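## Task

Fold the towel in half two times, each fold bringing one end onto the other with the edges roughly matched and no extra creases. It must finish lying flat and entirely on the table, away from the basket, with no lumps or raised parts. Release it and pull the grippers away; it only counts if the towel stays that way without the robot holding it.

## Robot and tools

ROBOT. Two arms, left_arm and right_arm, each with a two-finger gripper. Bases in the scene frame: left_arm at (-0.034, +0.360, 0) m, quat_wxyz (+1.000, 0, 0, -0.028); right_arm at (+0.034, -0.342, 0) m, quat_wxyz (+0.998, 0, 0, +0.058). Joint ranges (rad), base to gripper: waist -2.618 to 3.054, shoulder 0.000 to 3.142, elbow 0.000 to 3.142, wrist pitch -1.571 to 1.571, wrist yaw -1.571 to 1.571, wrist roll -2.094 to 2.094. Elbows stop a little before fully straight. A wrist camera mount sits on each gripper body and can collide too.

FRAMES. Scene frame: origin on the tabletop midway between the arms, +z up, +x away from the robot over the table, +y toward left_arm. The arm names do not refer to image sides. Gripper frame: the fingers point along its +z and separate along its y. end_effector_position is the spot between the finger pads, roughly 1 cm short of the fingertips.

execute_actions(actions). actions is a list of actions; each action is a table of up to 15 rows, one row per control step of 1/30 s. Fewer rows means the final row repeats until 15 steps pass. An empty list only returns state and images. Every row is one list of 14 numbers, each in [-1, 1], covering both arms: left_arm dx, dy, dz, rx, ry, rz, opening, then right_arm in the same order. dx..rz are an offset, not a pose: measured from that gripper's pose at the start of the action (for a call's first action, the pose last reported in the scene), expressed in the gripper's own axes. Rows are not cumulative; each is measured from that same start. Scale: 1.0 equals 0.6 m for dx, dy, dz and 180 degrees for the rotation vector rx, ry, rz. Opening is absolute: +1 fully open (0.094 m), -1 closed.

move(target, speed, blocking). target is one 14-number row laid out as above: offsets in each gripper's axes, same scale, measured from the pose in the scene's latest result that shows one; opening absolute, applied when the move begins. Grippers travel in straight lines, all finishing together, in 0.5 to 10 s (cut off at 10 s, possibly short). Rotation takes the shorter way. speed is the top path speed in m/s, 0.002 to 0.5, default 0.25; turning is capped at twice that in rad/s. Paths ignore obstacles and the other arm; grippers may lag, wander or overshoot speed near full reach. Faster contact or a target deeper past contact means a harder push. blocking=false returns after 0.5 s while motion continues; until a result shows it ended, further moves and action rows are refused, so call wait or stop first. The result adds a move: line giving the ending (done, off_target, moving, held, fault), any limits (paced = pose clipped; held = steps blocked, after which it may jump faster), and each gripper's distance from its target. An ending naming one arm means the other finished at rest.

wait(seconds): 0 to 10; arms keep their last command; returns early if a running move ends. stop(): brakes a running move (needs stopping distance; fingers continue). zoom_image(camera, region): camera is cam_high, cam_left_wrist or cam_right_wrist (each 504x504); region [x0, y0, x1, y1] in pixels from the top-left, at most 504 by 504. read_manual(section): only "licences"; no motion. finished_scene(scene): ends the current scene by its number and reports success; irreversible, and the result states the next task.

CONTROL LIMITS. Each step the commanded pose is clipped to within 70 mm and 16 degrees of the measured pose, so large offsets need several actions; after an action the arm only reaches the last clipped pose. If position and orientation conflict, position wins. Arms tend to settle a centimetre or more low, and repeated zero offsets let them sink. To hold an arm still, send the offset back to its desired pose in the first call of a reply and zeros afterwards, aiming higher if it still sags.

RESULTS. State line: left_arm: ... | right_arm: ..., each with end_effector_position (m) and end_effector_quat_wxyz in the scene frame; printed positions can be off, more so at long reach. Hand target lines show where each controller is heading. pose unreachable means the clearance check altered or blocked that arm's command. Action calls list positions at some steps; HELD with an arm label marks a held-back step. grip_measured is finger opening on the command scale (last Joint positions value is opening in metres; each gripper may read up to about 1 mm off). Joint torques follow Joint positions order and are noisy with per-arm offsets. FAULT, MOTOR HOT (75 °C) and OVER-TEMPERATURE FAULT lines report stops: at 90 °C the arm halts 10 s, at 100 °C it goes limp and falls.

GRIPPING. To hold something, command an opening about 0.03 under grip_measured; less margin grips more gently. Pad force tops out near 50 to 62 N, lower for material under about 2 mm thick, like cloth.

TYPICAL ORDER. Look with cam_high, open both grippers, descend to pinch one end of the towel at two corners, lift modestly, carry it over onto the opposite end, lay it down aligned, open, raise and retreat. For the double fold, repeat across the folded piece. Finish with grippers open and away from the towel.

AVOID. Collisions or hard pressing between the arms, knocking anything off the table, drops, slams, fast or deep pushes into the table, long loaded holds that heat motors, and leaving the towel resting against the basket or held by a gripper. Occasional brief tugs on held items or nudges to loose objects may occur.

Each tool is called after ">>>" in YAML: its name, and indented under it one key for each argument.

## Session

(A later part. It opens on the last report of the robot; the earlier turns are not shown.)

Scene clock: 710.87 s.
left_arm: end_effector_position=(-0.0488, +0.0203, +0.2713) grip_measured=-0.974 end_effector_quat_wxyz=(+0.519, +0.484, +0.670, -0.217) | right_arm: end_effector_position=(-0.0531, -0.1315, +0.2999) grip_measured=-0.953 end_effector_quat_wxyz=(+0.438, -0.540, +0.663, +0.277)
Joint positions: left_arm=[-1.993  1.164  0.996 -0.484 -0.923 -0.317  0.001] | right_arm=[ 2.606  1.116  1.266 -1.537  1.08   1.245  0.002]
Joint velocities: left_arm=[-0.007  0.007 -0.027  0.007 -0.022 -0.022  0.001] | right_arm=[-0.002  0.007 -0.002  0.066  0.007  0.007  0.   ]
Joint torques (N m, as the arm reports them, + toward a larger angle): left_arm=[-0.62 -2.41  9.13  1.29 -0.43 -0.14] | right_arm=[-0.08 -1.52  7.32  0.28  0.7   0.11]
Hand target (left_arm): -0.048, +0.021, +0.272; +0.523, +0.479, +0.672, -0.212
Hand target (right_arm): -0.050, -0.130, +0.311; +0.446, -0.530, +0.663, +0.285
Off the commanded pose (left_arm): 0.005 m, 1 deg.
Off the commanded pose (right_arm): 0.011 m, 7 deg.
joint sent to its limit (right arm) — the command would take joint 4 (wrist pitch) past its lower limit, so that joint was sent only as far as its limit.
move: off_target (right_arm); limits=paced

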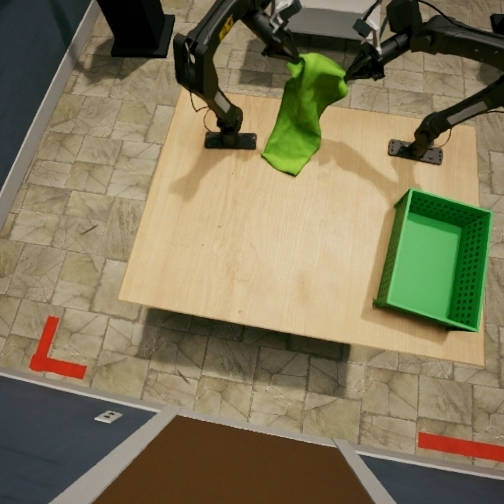

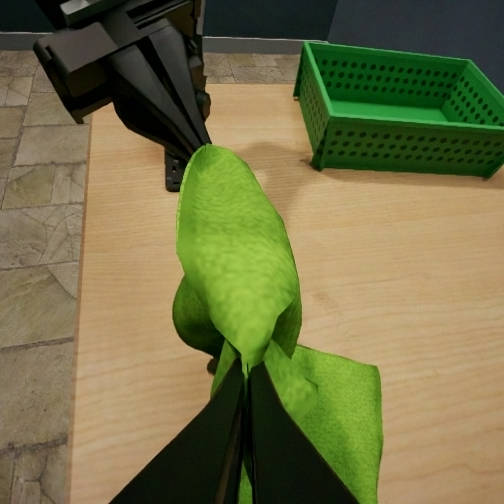

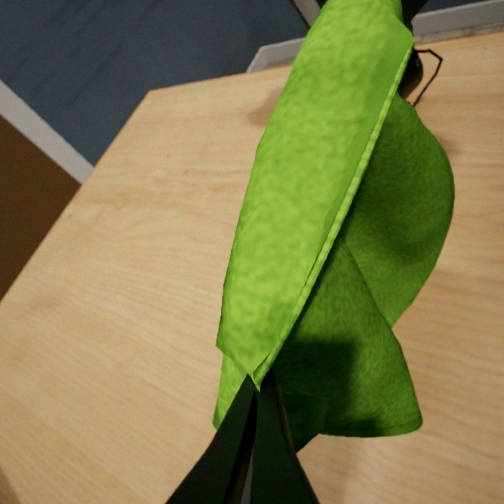

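>>> move:
  target: [-0.34,0.155,-0.115,0,0,0,-1, -0.29,-0.115,-0.146,0,0,0,-1]
  speed: 0.15

>>> wait:
  seconds: 2

Scene clock: 722.13 s.
left_arm: end_effector_position=(-0.0074, +0.0240, +0.4980) grip_measured=-0.974 end_effector_quat_wxyz=(+0.516, +0.491, +0.666, -0.221) | right_arm: end_effector_position=(-0.0099, -0.1398, +0.4996) grip_measured=-0.953 end_effector_quat_wxyz=(+0.439, -0.553, +0.584, +0.401)
Joint positions: left_arm=[-1.809  1.541  2.337 -1.325 -0.752 -0.15   0.001] | right_arm=[ 2.498  1.144  2.082 -1.546  1.034  0.521  0.002]
Joint velocities: left_arm=[-0.037  0.007  0.012 -0.022 -0.037  0.007  0.002] | right_arm=[-0.012  0.007  0.012 -0.007 -0.007 -0.051  0.001]
Joint torques (N m, as the arm reports them, + toward a larger angle): left_arm=[ 0.96 -3.29  7.7   1.3  -0.27 -0.08] | right_arm=[-0.58  1.35  4.9   1.16  0.35  0.  ]
Hand target (left_arm): -0.001, +0.029, +0.501; +0.519, +0.484, +0.671, -0.217
Hand target (right_arm): -0.008, -0.139, +0.503; -0.444, +0.551, -0.584, -0.397
Off the commanded pose (left_arm): 0.008 m, 1 deg.
Off the commanded pose (right_arm): 0.004 m, 17 deg; orientation clipped at the last step of the last action.
joint sent to its limit (right arm) — the command would take joint 4 (wrist pitch) past its lower limit, so that joint was sent only as far as its limit.
move: off_target (right_arm); limits=paced

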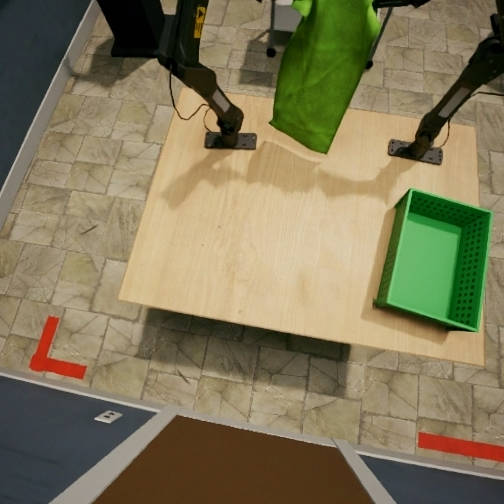

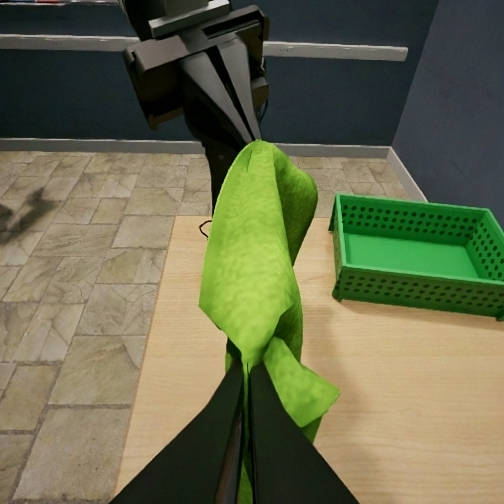

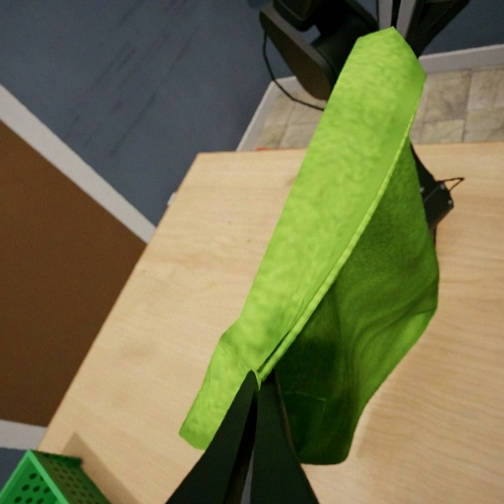

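Scene clock: 724.13 s.
left_arm: end_effector_position=(-0.0074, +0.0242, +0.4979) grip_measured=-0.974 end_effector_quat_wxyz=(+0.516, +0.492, +0.666, -0.221) | right_arm: end_effector_position=(-0.0099, -0.1398, +0.4996) grip_measured=-0.953 end_effector_quat_wxyz=(+0.440, -0.553, +0.583, +0.401)
Joint positions: left_arm=[-1.809  1.541  2.337 -1.327 -0.751 -0.15   0.001] | right_arm=[ 2.498  1.144  2.082 -1.546  1.034  0.52   0.002]
Joint velocities: left_arm=[-0.007  0.012 -0.007 -0.007 -0.007 -0.051 -0.   ] | right_arm=[ 0.007 -0.002 -0.007 -0.051 -0.066  0.051  0.   ]
Joint torques (N m, as the arm reports them, + toward a larger angle): left_arm=[ 0.85 -3.46  7.62  1.34 -0.26 -0.08] | right_arm=[-0.61  1.4   4.89  1.14  0.34 -0.02]
Hand target (left_arm): -0.001, +0.029, +0.501; +0.519, +0.484, +0.671, -0.217
Hand target (right_arm): -0.008, -0.139, +0.503; -0.444, +0.551, -0.584, -0.397
Off the commanded pose (left_arm): 0.008 m, 1 deg.
Off the commanded pose (right_arm): 0.004 m, 17 deg; orientation clipped at the last step of the last action.
wait: 2.00 s; at rest by 0.17 s

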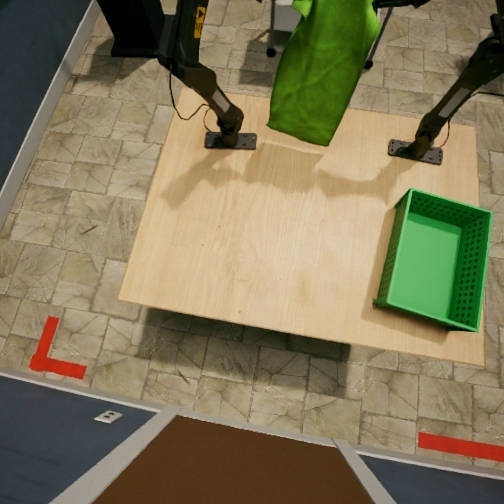

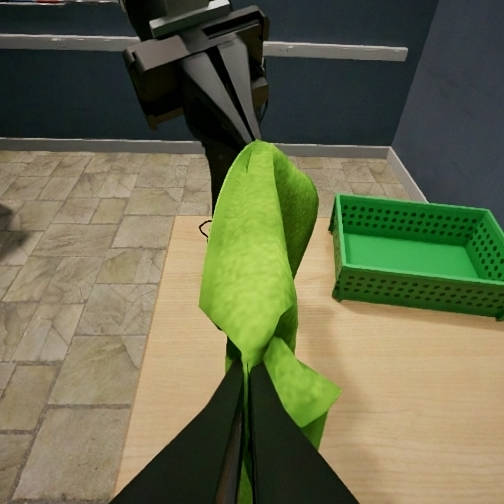

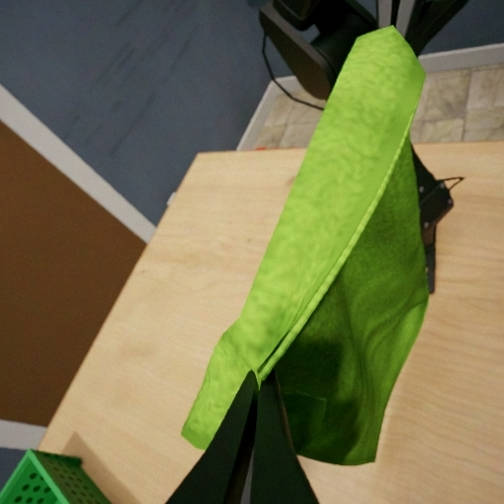

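>>> move:
  target: [0.305,0.367,0.365,0.1,0,0,-1, 0.35,-0.49,0.142,0,0,0,-1]
  speed: 0.15

Scene clock: 736.57 s.
left_arm: end_effector_position=(+0.2858, +0.0144, +0.2799) grip_measured=-0.974 end_effector_quat_wxyz=(+0.411, +0.565, +0.642, -0.317) | right_arm: end_effector_position=(+0.2903, -0.1383, +0.2894) grip_measured=-0.953 end_effector_quat_wxyz=(+0.448, -0.567, +0.578, +0.379)
Joint positions: left_arm=[-0.528  1.641  1.489 -0.486  0.686  0.503  0.001] | right_arm=[ 0.022  1.311  1.185 -0.835 -1.181 -0.996  0.002]
Joint velocities: left_arm=[-0.007  0.002 -0.012 -0.066  0.066  0.051 -0.   ] | right_arm=[ 0.002 -0.007  0.002 -0.051  0.007  0.022 -0.001]
Joint torques (N m, as the arm reports them, + toward a larger angle): left_arm=[ 0.66 -7.89 10.94  1.57  0.45  0.03] | right_arm=[-0.73 -3.37  5.03  0.97 -0.62 -0.01]
Hand target (left_arm): +0.288, +0.014, +0.295; +0.428, +0.567, +0.626, -0.321
Hand target (right_arm): +0.291, -0.140, +0.286; -0.447, +0.561, -0.578, -0.390
Off the commanded pose (left_arm): 0.020 m, 3 deg.
Off the commanded pose (right_arm): 0.010 m, 3 deg.
move: off_target (left_arm, right_arm); limits=paced

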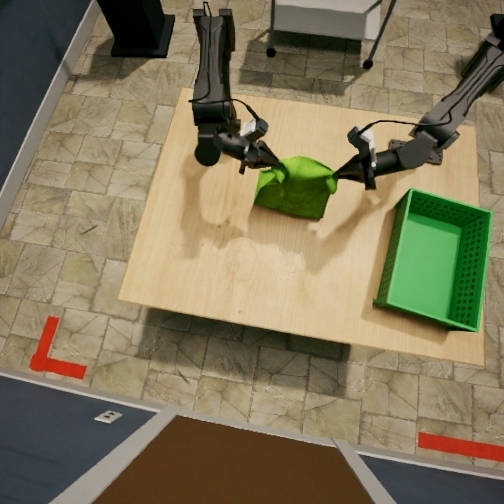

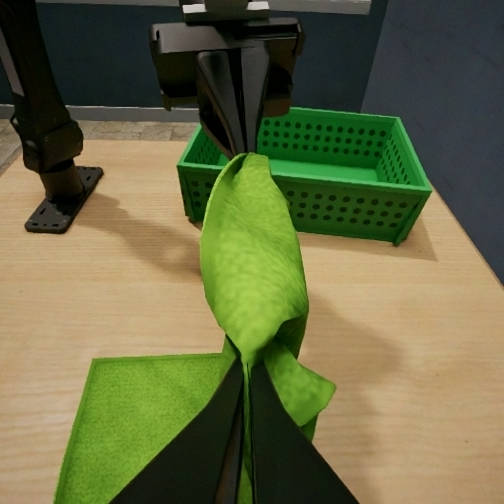

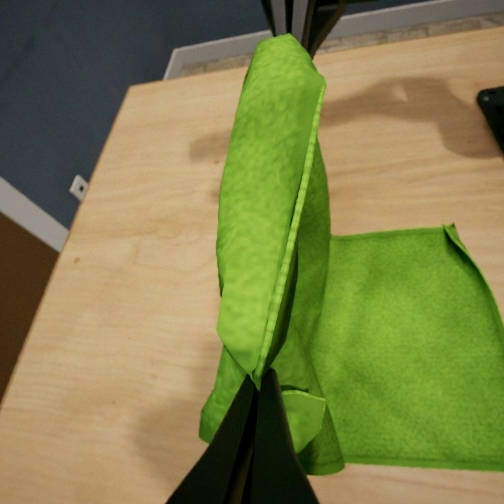

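>>> move:
  target: [0.1,0.125,0.07,0,0,0,-1, 0.117,-0.125,0.04,0,0,0,-1]
  speed: 0.1

Scene clock: 747.20 s.
left_arm: end_effector_position=(+0.3586, +0.0160, +0.1981) grip_measured=-0.974 end_effector_quat_wxyz=(+0.392, +0.562, +0.656, -0.315) | right_arm: end_effector_position=(+0.3606, -0.1407, +0.2087) grip_measured=-0.953 end_effector_quat_wxyz=(+0.431, -0.566, +0.590, +0.382)
Joint positions: left_arm=[-0.431  1.915  1.541 -0.364  0.749  0.587  0.001] | right_arm=[-0.013  1.629  1.185 -0.651 -1.183 -1.104  0.002]
Joint velocities: left_arm=[ 0.002 -0.007 -0.017  0.022  0.066 -0.066 -0.001] | right_arm=[ 0.002  0.007 -0.002  0.051 -0.022 -0.007  0.001]
Joint torques (N m, as the arm reports them, + toward a larger angle): left_arm=[  0.82 -10.13  11.2    1.45   0.5    0.09] | right_arm=[-0.93 -5.73  8.43  0.79 -0.65 -0.02]
Hand target (left_arm): +0.365, +0.016, +0.212; +0.410, +0.565, +0.642, -0.317
Hand target (right_arm): +0.369, -0.143, +0.220; -0.448, +0.567, -0.579, -0.379
Off the commanded pose (left_arm): 0.015 m, 3 deg.
Off the commanded pose (right_arm): 0.015 m, 2 deg.
move: off_target (left_arm, right_arm)

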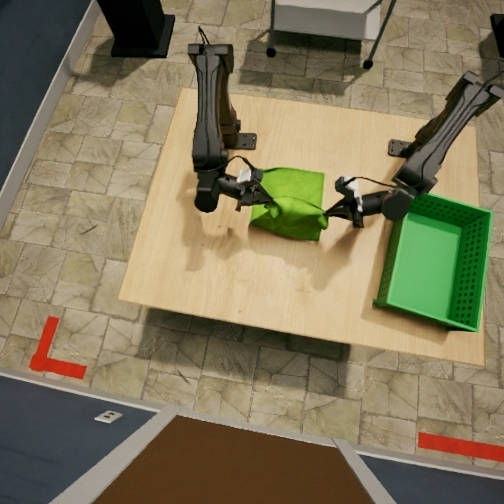

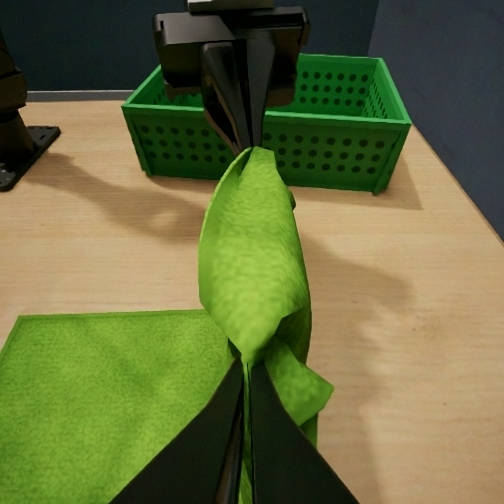

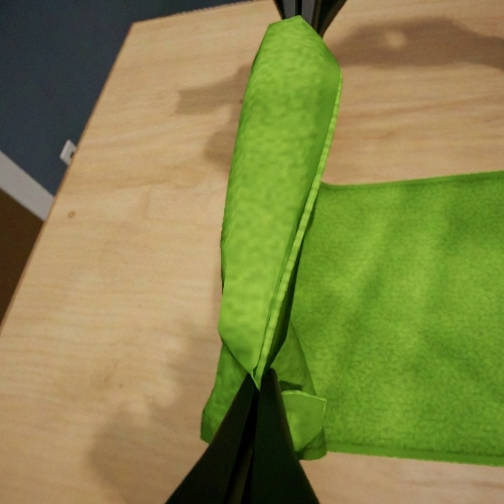

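>>> move:
  target: [0.05,-0.2,0,0,0,0,-1, 0.045,0.2,0,0,0,0,-1]
  speed: 0.12

>>> move:
  target: [0.16,-0.16,0.06,0,0,0,-1, 0.165,0.163,0.045,0,0,0,-1]
  speed: 0.12

Scene clock: 759.97 s.
left_arm: end_effector_position=(+0.2425, +0.0117, +0.1619) grip_measured=-0.974 end_effector_quat_wxyz=(+0.387, +0.565, +0.659, -0.313) | right_arm: end_effector_position=(+0.2488, -0.1432, +0.1797) grip_measured=-0.953 end_effector_quat_wxyz=(+0.432, -0.564, +0.592, +0.380)
Joint positions: left_arm=[-0.617  1.589  0.995 -0.065  0.602  0.442  0.001] | right_arm=[ 0.034  1.181  0.685 -0.493 -1.154 -0.988  0.002]
Joint velocities: left_arm=[ 0.022 -0.002 -0.002 -0.007  0.037  0.007  0.   ] | right_arm=[ 0.002  0.002 -0.002 -0.022  0.022  0.007 -0.001]
Joint torques (N m, as the arm reports them, + toward a larger angle): left_arm=[-0.35 -8.88  6.8   1.56  0.22 -0.14] | right_arm=[ 0.61 -4.51  4.32  0.91 -0.43  0.11]
Hand target (left_arm): +0.239, +0.012, +0.168; +0.393, +0.562, +0.656, -0.315
Hand target (right_arm): +0.241, -0.142, +0.179; -0.431, +0.566, -0.589, -0.382
Off the commanded pose (left_arm): 0.008 m, 1 deg.
Off the commanded pose (right_arm): 0.008 m, 0 deg.
move: done

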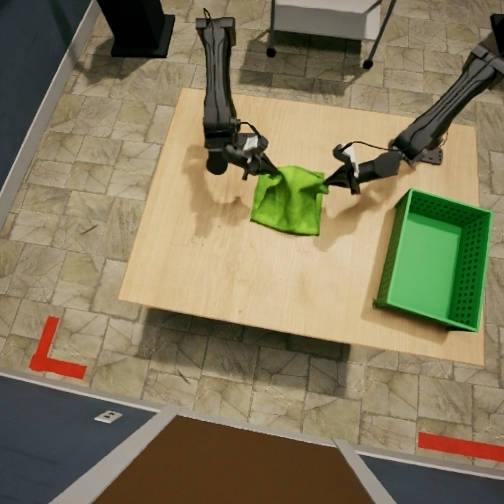

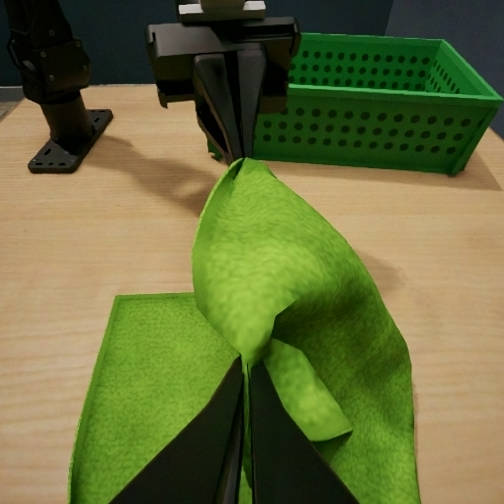

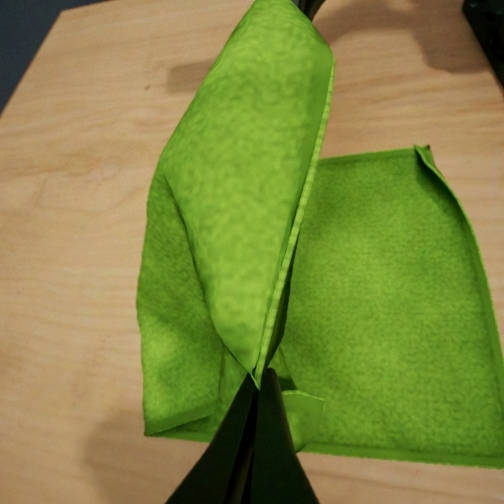

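Scene clock: 761.77 s.
left_arm: end_effector_position=(+0.1520, +0.0115, +0.0666) grip_measured=-0.974 end_effector_quat_wxyz=(+0.396, +0.566, +0.652, -0.313) | right_arm: end_effector_position=(+0.1603, -0.1448, +0.0778) grip_measured=-0.953 end_effector_quat_wxyz=(+0.433, -0.562, +0.594, +0.379)
Joint positions: left_arm=[-0.843  1.596  0.497  0.533  0.418  0.298  0.001] | right_arm=[ 0.138  0.878  0.083 -0.015 -1.086 -0.789  0.002]
Joint velocities: left_arm=[-0.022  0.007  0.012 -0.037 -0.051 -0.066 -0.   ] | right_arm=[ 0.007 -0.007 -0.002  0.066 -0.007  0.007 -0.   ]
Joint torques (N m, as the arm reports them, + toward a larger angle): left_arm=[-0.47 -4.67  4.97  1.68  0.11 -0.14] | right_arm=[ 0.87 -1.97  3.74  1.11 -0.35  0.07]
Hand target (left_arm): +0.148, +0.014, +0.059; +0.387, +0.564, +0.658, -0.313
Hand target (right_arm): +0.154, -0.145, +0.074; -0.432, +0.564, -0.592, -0.381
Off the commanded pose (left_arm): 0.009 m, 1 deg.
Off the commanded pose (right_arm): 0.007 m, 0 deg.
move: done

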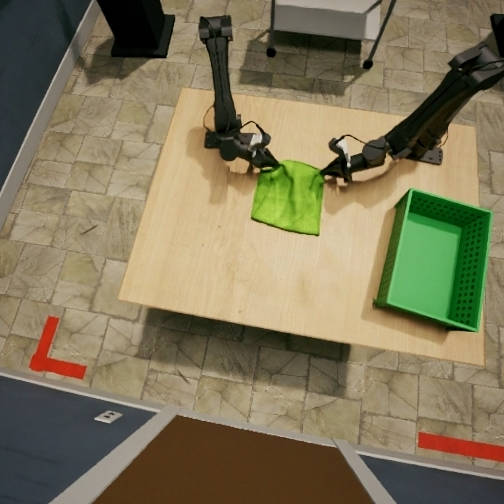

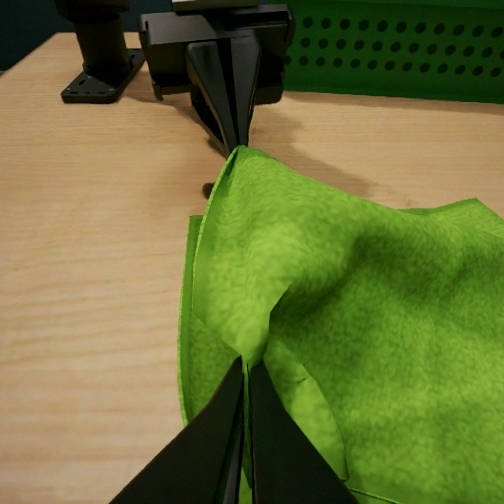

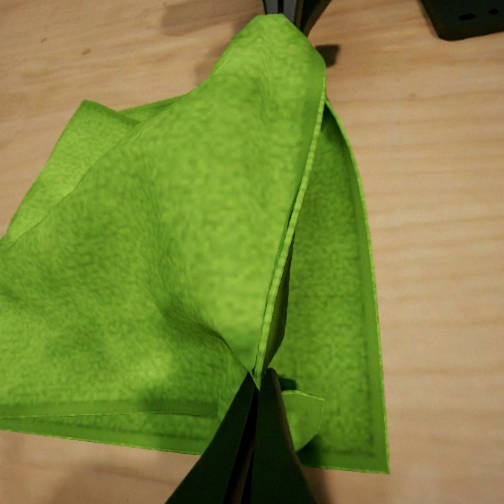

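>>> move:
  target: [0.05,-0.045,0.02,0,0,0,-1, 0.06,-0.01,0.02,0,0,0,-1]
  speed: 0.08

>>> move:
  target: [0,0,0,0,0,0,0, 0,0,0,0,0,0,0]

>>> move:
  target: [-0.05,0,-0.13,0,0,0,0, -0.05,0,-0.1,0,0,0,0]
  speed: 0.15

Scene clock: 770.83 s.
left_arm: end_effector_position=(+0.1333, +0.0082, +0.0428) grip_measured=-0.974 end_effector_quat_wxyz=(+0.409, +0.564, +0.646, -0.311) | right_arm: end_effector_position=(+0.1748, -0.1430, +0.0474) grip_measured=-0.953 end_effector_quat_wxyz=(+0.445, -0.574, +0.582, +0.366)
Joint positions: left_arm=[-0.919  1.694  0.408  0.762  0.343  0.26   0.001] | right_arm=[ 0.126  1.279  0.03   0.442 -1.088 -0.837  0.002]
Joint velocities: left_arm=[ 0.002 -0.007  0.002 -0.066  0.037  0.007 -0.   ] | right_arm=[ 0.007 -0.007  0.002  0.007 -0.022  0.007  0.   ]
Joint torques (N m, as the arm reports them, + toward a larger angle): left_arm=[-0.83 -4.72  3.72  1.72  0.17 -0.12] | right_arm=[-0.87 -0.25  2.21  1.12 -0.47  0.06]
Hand target (left_arm): +0.126, +0.012, +0.034; +0.397, +0.566, +0.652, -0.313
Hand target (right_arm): +0.167, -0.146, +0.041; -0.433, +0.562, -0.594, -0.379
Off the commanded pose (left_arm): 0.012 m, 2 deg.
Off the commanded pose (right_arm): 0.011 m, 3 deg.
move: off_target (left_arm, right_arm)

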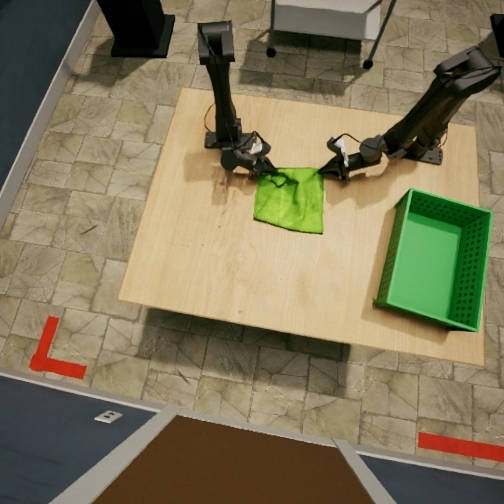

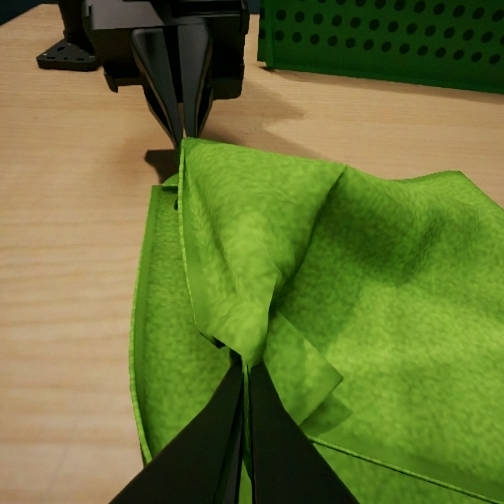

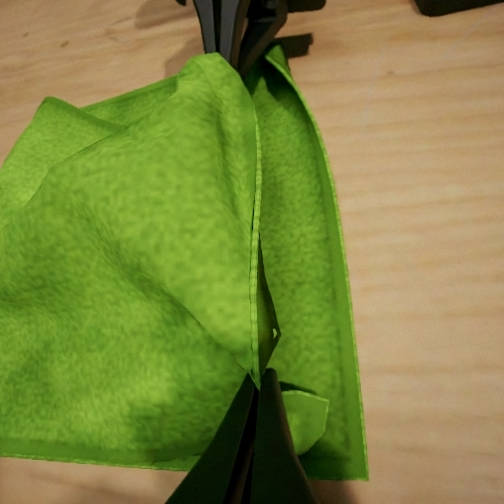

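Scene clock: 771.33 s.
left_arm: end_effector_position=(+0.1333, +0.0082, +0.0428) grip_measured=-0.003 end_effector_quat_wxyz=(+0.409, +0.564, +0.646, -0.311) | right_arm: end_effector_position=(+0.1749, -0.1430, +0.0474) grip_measured=-0.003 end_effector_quat_wxyz=(+0.445, -0.574, +0.582, +0.366)
Joint positions: left_arm=[-0.919  1.694  0.408  0.762  0.343  0.26   0.047] | right_arm=[ 0.126  1.279  0.03   0.442 -1.088 -0.837  0.047]
Joint velocities: left_arm=[ 0.022 -0.012  0.002 -0.037  0.022  0.037  0.001] | right_arm=[-0.022 -0.002 -0.002  0.022 -0.022  0.051  0.   ]
Joint torques (N m, as the arm reports them, + toward a larger angle): left_arm=[-0.03 -5.69  5.51  1.62  0.13  0.  ] | right_arm=[ 0.05 -1.55  3.89  1.09 -0.34  0.04]
Hand target (left_arm): +0.133, +0.008, +0.043; +0.409, +0.564, +0.646, -0.311
Hand target (right_arm): +0.175, -0.143, +0.047; -0.445, +0.574, -0.582, -0.366
Off the commanded pose (left_arm): 0.000 m, 0 deg.
Off the commanded pose (right_arm): 0.000 m, 0 deg.
move: done

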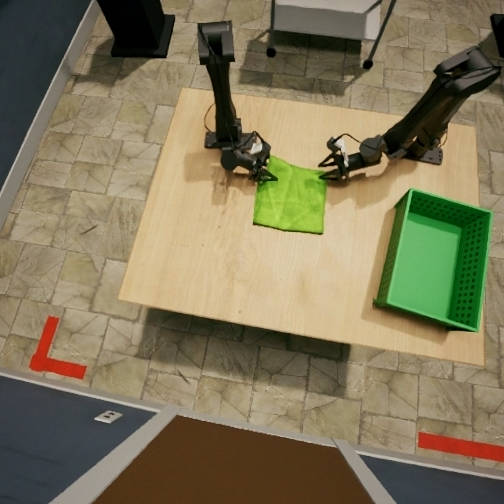

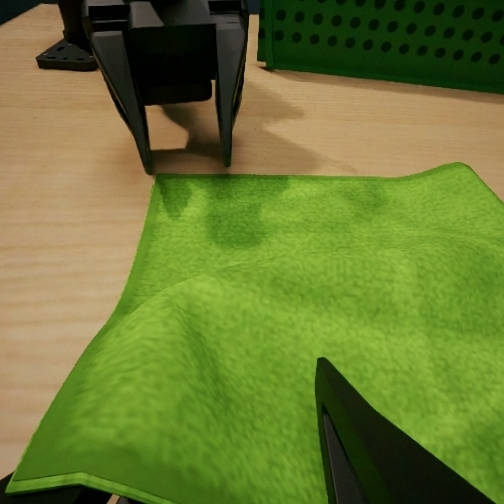

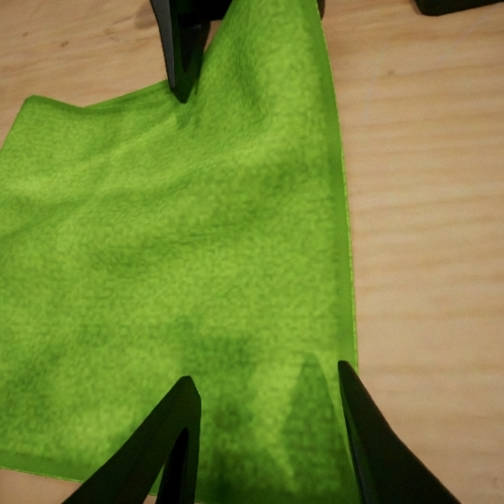

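Scene clock: 773.17 s.
left_arm: end_effector_position=(+0.1201, +0.0611, +0.0977) grip_measured=-0.003 end_effector_quat_wxyz=(+0.404, +0.564, +0.651, -0.307) | right_arm: end_effector_position=(+0.1622, -0.1867, +0.0890) grip_measured=-0.003 end_effector_quat_wxyz=(+0.442, -0.578, +0.582, +0.364)
Joint positions: left_arm=[-0.826  1.193  0.352  0.283  0.417  0.311  0.047] | right_arm=[-0.229  1.099  0.303 -0.809 -1.218 -1.7    0.047]
Joint velocities: left_arm=[-0.002 -0.002 -0.007 -0.037 -0.022 -0.037 -0.001] | right_arm=[-0.017  0.007  0.002 -0.125 -0.066 -0.037 -0.001]
Joint torques (N m, as the arm reports them, + toward a larger angle): left_arm=[ 0.84 -4.3   8.34  1.46  0.29  0.05] | right_arm=[-0.77  0.37  6.7   0.01 -0.52 -0.01]
Hand target (left_arm): +0.121, +0.062, +0.104; +0.409, +0.564, +0.647, -0.311
Hand target (right_arm): +0.168, -0.189, +0.094; -0.444, +0.575, -0.584, -0.363
Off the commanded pose (left_arm): 0.008 m, 1 deg.
Off the commanded pose (right_arm): 0.009 m, 1 deg.
move: done

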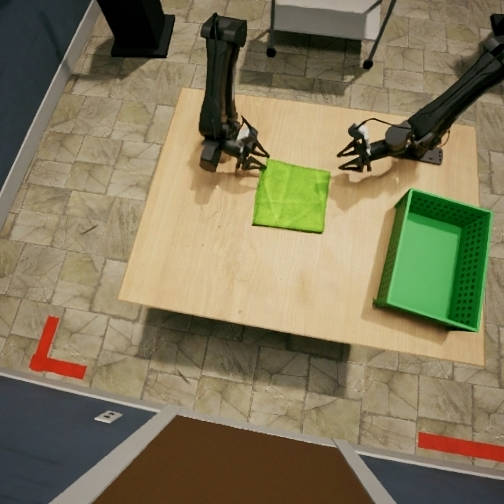

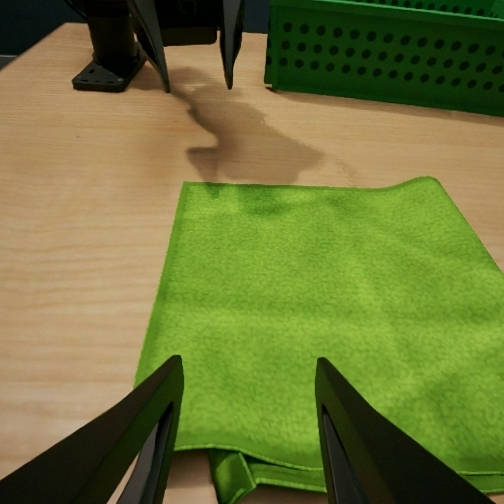

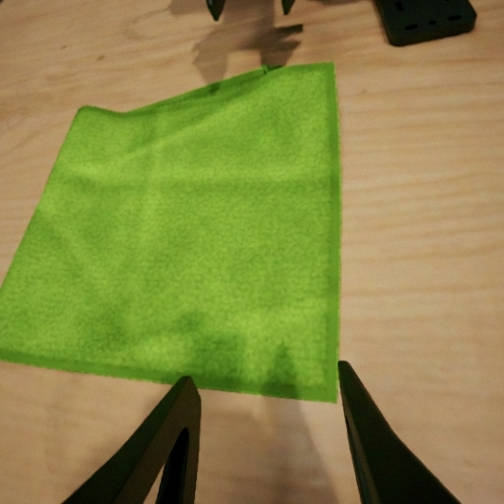

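>>> move:
  target: [0,0,0,0,0,0,0, 0,0,0,0,0.39,0,-1]
  speed: 0.3

Scene clock: 791.13 s.
left_arm: end_effector_position=(+0.1201, +0.0611, +0.0977) grip_measured=-0.003 end_effector_quat_wxyz=(+0.404, +0.564, +0.651, -0.307) | right_arm: end_effector_position=(+0.1604, -0.1895, +0.0850) grip_measured=-0.978 end_effector_quat_wxyz=(+0.031, -0.679, +0.734, -0.024)
Joint positions: left_arm=[-0.826  1.193  0.352  0.283  0.417  0.312  0.047] | right_arm=[ 0.81   1.242  0.86  -1.136  0.059 -0.568  0.001]
Joint velocities: left_arm=[ 0.002  0.002 -0.042 -0.051 -0.037 -0.081  0.   ] | right_arm=[ 0.017 -0.002  0.007 -0.066  0.081  0.095 -0.001]
Joint torques (N m, as the arm reports them, + toward a larger angle): left_arm=[ 0.08 -2.78  7.64  1.6   0.13  0.  ] | right_arm=[ 0.9  -1.65  7.67  0.18  0.14  0.1 ]
Hand target (left_arm): +0.120, +0.061, +0.098; +0.404, +0.564, +0.651, -0.307
Hand target (right_arm): +0.163, -0.185, +0.090; -0.032, +0.680, -0.732, +0.028
Off the commanded pose (left_arm): 0.000 m, 0 deg.
Off the commanded pose (right_arm): 0.005 m, 1 deg.
move: done

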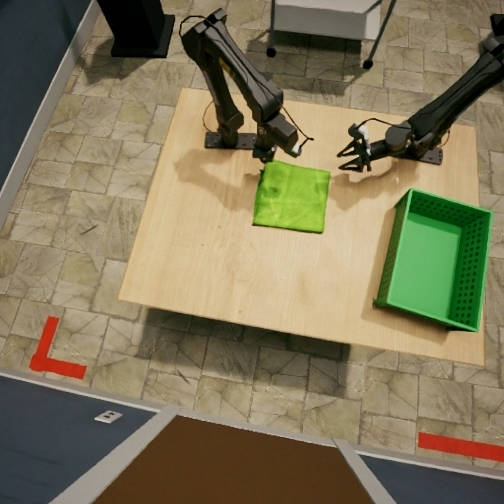

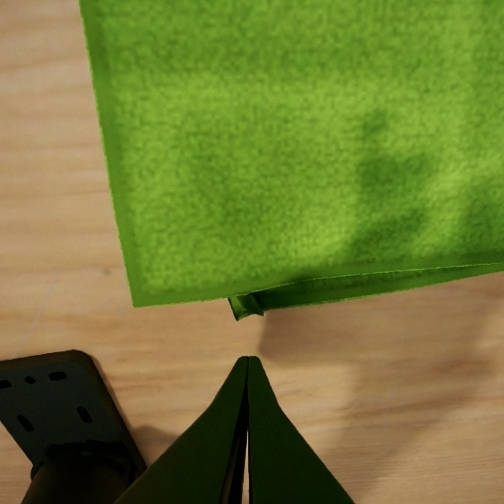

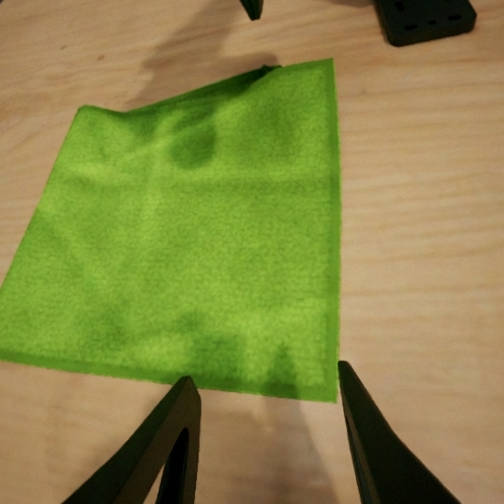

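>>> move:
  target: [0,0,0,0,0,0,0, -0.025,0.065,0.095,0,0,0,0]
  speed: 0.1

Scene clock: 799.07 s.
left_arm: end_effector_position=(+0.1201, +0.0611, +0.0977) grip_measured=-0.003 end_effector_quat_wxyz=(+0.404, +0.564, +0.651, -0.307) | right_arm: end_effector_position=(+0.1300, -0.1681, +0.0334) grip_measured=-0.003 end_effector_quat_wxyz=(+0.041, -0.676, +0.735, -0.016)
Joint positions: left_arm=[-0.826  1.193  0.352  0.283  0.417  0.312  0.047] | right_arm=[ 0.999  1.29   0.679 -0.896  0.06  -0.373  0.047]
Joint velocities: left_arm=[ 0.022 -0.017 -0.017  0.007  0.066 -0.066 -0.   ] | right_arm=[-0.007 -0.017  0.012 -0.051 -0.051 -0.007  0.001]
Joint torques (N m, as the arm reports them, + toward a larger angle): left_arm=[-0.08 -2.84  7.58  1.58  0.14  0.01] | right_arm=[ 0.91 -1.77  3.77  0.4   0.09  0.08]
Hand target (left_arm): +0.120, +0.061, +0.098; +0.404, +0.564, +0.651, -0.307
Hand target (right_arm): +0.126, -0.172, +0.026; -0.031, +0.679, -0.734, +0.023
Off the commanded pose (left_arm): 0.000 m, 0 deg.
Off the commanded pose (right_arm): 0.009 m, 2 deg.
move: done

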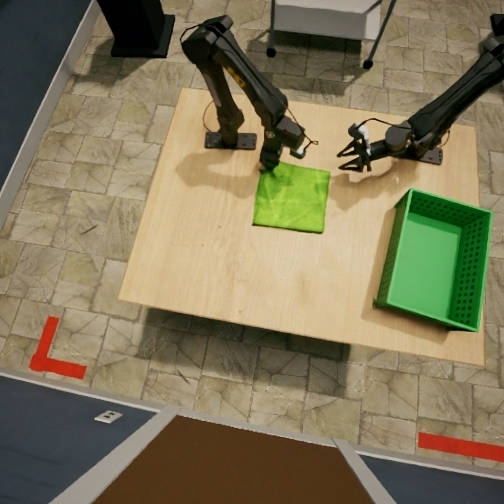

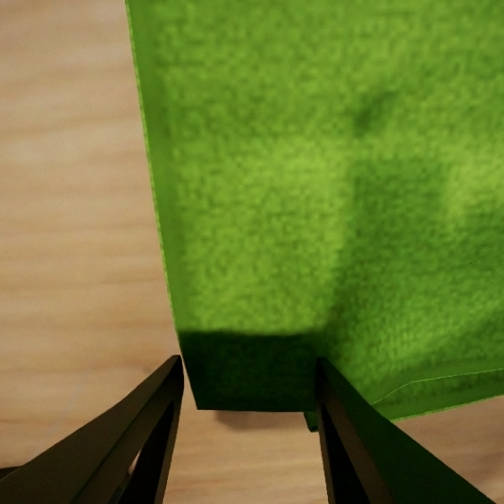

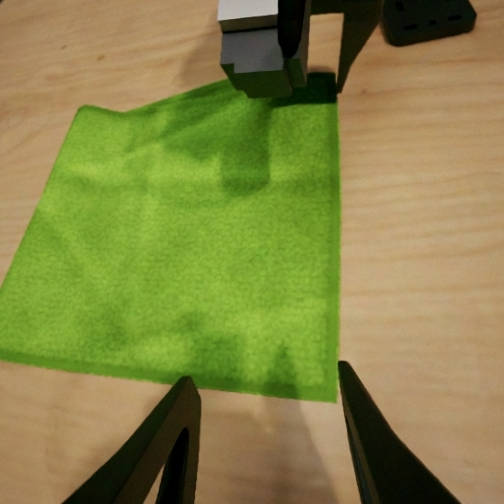

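Shift 2 cm more toward −x, grab, lift.

>>> execute_actions:
  actions:
    - [[0,0,0,0,0,0,0, 0.01,0.035,0,0.02,0,0,0]]
    - [[0,0,0,0,0,0,0, 0,0,0.06,0,0,0,0]]
    - [[0,0,0,0,0,0,0, 0,0,0.03,0,0,0,0]]
    - [[0,0,0,0,0,0,0, 0,0,0.03,0,0,0,-1]]
    - [[0,0,0,0,0,0,0, 0,0,0.0,0,0,0,-1]]
    - [[0,0,0,0,0,0,0, 0,-0.03,-0.07,0,0,0,-1]]
    - [[0,0,0,0,0,0,0, 0,-0.05,-0.03,0,0,0,-1]]

Scene clock: 822.00 s.
left_arm: end_effector_position=(+0.1201, +0.0611, +0.0977) grip_measured=-0.003 end_effector_quat_wxyz=(+0.404, +0.564, +0.651, -0.307) | right_arm: end_effector_position=(+0.1458, -0.1725, +0.0623) grip_measured=-0.978 end_effector_quat_wxyz=(+0.057, -0.687, +0.724, -0.033)
Joint positions: left_arm=[-0.826  1.193  0.352  0.283  0.417  0.312  0.047] | right_arm=[ 0.953  1.243  0.764 -1.003  0.098 -0.453  0.001]
Joint velocities: left_arm=[-0.007  0.007 -0.012  0.007  0.022 -0.051 -0.   ] | right_arm=[ 0.007 -0.002  0.002  0.022 -0.007 -0.037 -0.001]
Joint torques (N m, as the arm reports them, + toward a larger angle): left_arm=[-0.04 -2.62  7.69  1.6   0.14  0.01] | right_arm=[-0.67 -1.75  7.19  0.23  0.02 -0.01]
Hand target (left_arm): +0.120, +0.061, +0.098; +0.404, +0.564, +0.651, -0.307
Hand target (right_arm): +0.148, -0.170, +0.066; -0.054, +0.687, -0.724, +0.032
Off the commanded pose (left_arm): 0.000 m, 0 deg.
Off the commanded pose (right_arm): 0.005 m, 0 deg.
Step readings (end_effector_position; steps 1 to 15: 1st action; 16 to 30: 2nd action; 31 to 45: 3rd action; 46 to 60: 4th action; 61 to 75: 5th action; 76 to 90: 6th action; 91 to 105: 7th action):
0: left_arm (+0.1201, +0.0611, +0.0977) | right_arm (+0.1301, -0.1678, +0.0334)
1: left_arm (+0.1201, +0.0611, +0.0977) | right_arm (+0.1292, -0.1675, +0.0333)
2: left_arm (+0.1201, +0.0611, +0.0977) | right_arm (+0.1237, -0.1664, +0.0329)
4: left_arm (+0.1201, +0.0611, +0.0977) | right_arm (+0.1117, -0.1654, +0.0321)
8: left_arm (+0.1201, +0.0611, +0.0977) | right_arm (+0.1079, -0.1655, +0.0319)
15: left_arm (+0.1201, +0.0611, +0.0977) | right_arm (+0.1101, -0.1662, +0.0321)
16: left_arm (+0.1201, +0.0611, +0.0977) | right_arm (+0.1106, -0.1652, +0.0298)
17: left_arm (+0.1201, +0.0611, +0.0977) | right_arm (+0.1112, -0.1642, +0.0251)
19: left_arm (+0.1201, +0.0611, +0.0977) | right_arm (+0.1104, -0.1686, +0.0138)
23: left_arm (+0.1201, +0.0611, +0.0977) | right_arm (+0.1110, -0.1677, +0.0127)
30: left_arm (+0.1201, +0.0611, +0.0977) | right_arm (+0.1110, -0.1676, +0.0127)
31: left_arm (+0.1201, +0.0611, +0.0977) | right_arm (+0.1110, -0.1676, +0.0127)
32: left_arm (+0.1201, +0.0611, +0.0977) | right_arm (+0.1110, -0.1675, +0.0127)
34: left_arm (+0.1201, +0.0611, +0.0977) | right_arm (+0.1110, -0.1675, +0.0127)
38: left_arm (+0.1201, +0.0611, +0.0977) | right_arm (+0.1110, -0.1674, +0.0127)
45: left_arm (+0.1201, +0.0611, +0.0977) | right_arm (+0.1110, -0.1674, +0.0127)
46: left_arm (+0.1201, +0.0611, +0.0977) | right_arm (+0.1098, -0.1667, +0.0126)
47: left_arm (+0.1201, +0.0611, +0.0977) | right_arm (+0.1092, -0.1653, +0.0121)
49: left_arm (+0.1201, +0.0611, +0.0977) | right_arm (+0.1109, -0.1633, +0.0111)
53: left_arm (+0.1201, +0.0611, +0.0977) | right_arm (+0.1111, -0.1628, +0.0112)
60: left_arm (+0.1201, +0.0611, +0.0977) | right_arm (+0.1111, -0.1628, +0.0112)
61: left_arm (+0.1201, +0.0611, +0.0977) | right_arm (+0.1109, -0.1634, +0.0111)
62: left_arm (+0.1201, +0.0611, +0.0977) | right_arm (+0.1109, -0.1634, +0.0111)
64: left_arm (+0.1201, +0.0611, +0.0977) | right_arm (+0.1109, -0.1634, +0.0111)
68: left_arm (+0.1201, +0.0611, +0.0977) | right_arm (+0.1109, -0.1634, +0.0111)
75: left_arm (+0.1201, +0.0611, +0.0977) | right_arm (+0.1109, -0.1634, +0.0111)
76: left_arm (+0.1201, +0.0611, +0.0977) | right_arm (+0.1115, -0.1638, +0.0146)
77: left_arm (+0.1201, +0.0611, +0.0977) | right_arm (+0.1140, -0.1655, +0.0201)
79: left_arm (+0.1201, +0.0611, +0.0977) | right_arm (+0.1208, -0.1620, +0.0332)
83: left_arm (+0.1201, +0.0611, +0.0977) | right_arm (+0.1243, -0.1589, +0.0456)
90: left_arm (+0.1201, +0.0611, +0.0977) | right_arm (+0.1206, -0.1684, +0.0449)
91: left_arm (+0.1201, +0.0611, +0.0977) | right_arm (+0.1220, -0.1697, +0.0463)
92: left_arm (+0.1201, +0.0611, +0.0977) | right_arm (+0.1280, -0.1723, +0.0492)
94: left_arm (+0.1201, +0.0611, +0.0977) | right_arm (+0.1411, -0.1722, +0.0567)
98: left_arm (+0.1201, +0.0611, +0.0977) | right_arm (+0.1475, -0.1694, +0.0626)
105: end_effector_position above

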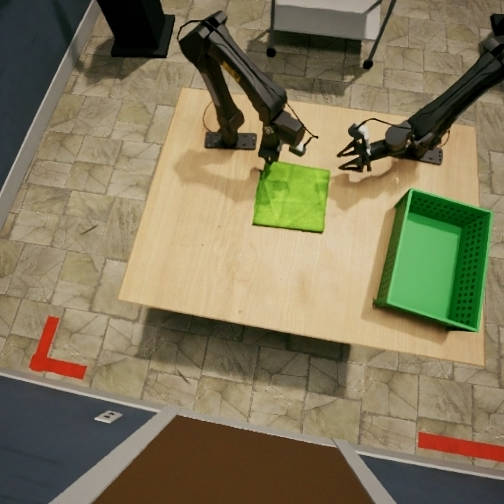

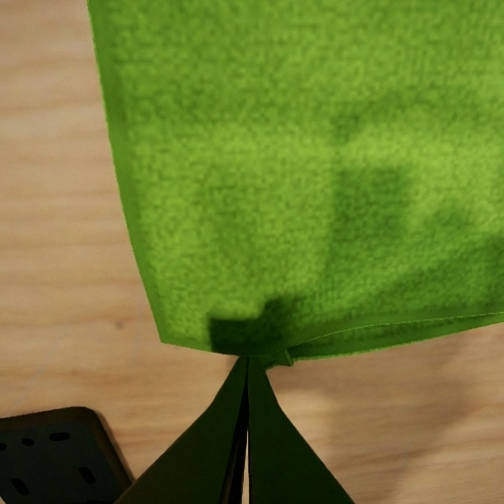

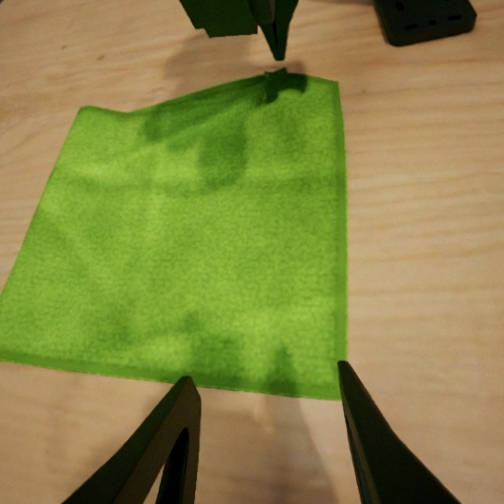

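>>> move:
  target: [0,0,0,0,0,0,0, -0.025,0.04,0.05,-0.042,0.01,0,0]
  speed: 0.1

Scene clock: 834.17 s.
left_arm: end_effector_position=(+0.1201, +0.0611, +0.0977) grip_measured=-0.003 end_effector_quat_wxyz=(+0.404, +0.564, +0.651, -0.307) | right_arm: end_effector_position=(+0.1322, -0.1561, +0.0364) grip_measured=-0.003 end_effector_quat_wxyz=(+0.010, -0.686, +0.728, -0.001)
Joint positions: left_arm=[-0.826  1.193  0.352  0.283  0.417  0.312  0.047] | right_arm=[ 0.971  1.383  0.764 -0.933  0.008 -0.424  0.047]
Joint velocities: left_arm=[ 0.007 -0.012  0.012 -0.037 -0.051 -0.037  0.   ] | right_arm=[ 0.012  0.012  0.012 -0.037  0.037  0.066  0.001]
Joint torques (N m, as the arm reports them, + toward a larger angle): left_arm=[-0.02 -2.71  7.67  1.59  0.14 -0.01] | right_arm=[ 0.88 -2.41  4.17  0.35 -0.11  0.09]
Hand target (left_arm): +0.120, +0.061, +0.098; +0.404, +0.564, +0.651, -0.307
Hand target (right_arm): +0.126, -0.156, +0.030; +0.000, +0.688, -0.726, -0.003
Off the commanded pose (left_arm): 0.000 m, 0 deg.
Off the commanded pose (right_arm): 0.008 m, 1 deg.
move: done

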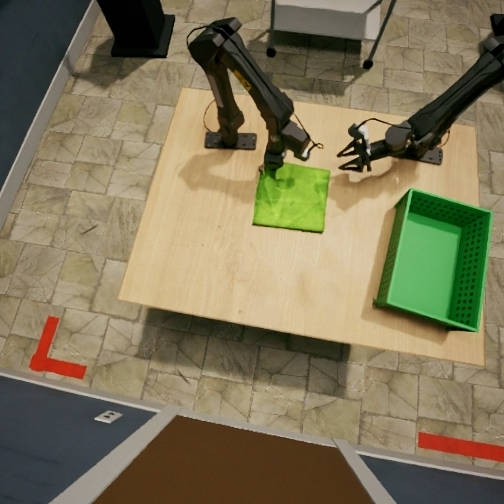

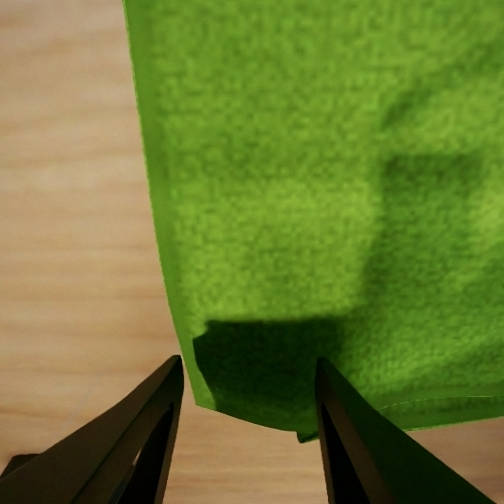

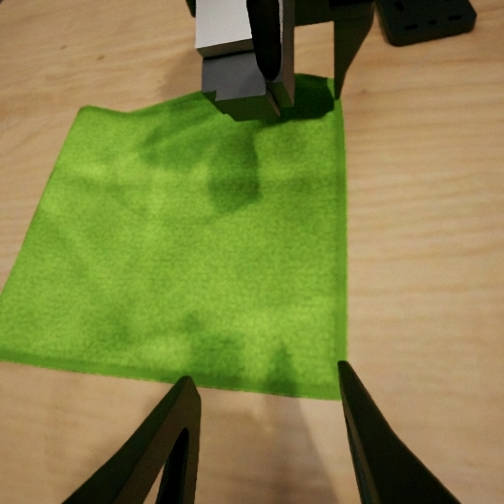

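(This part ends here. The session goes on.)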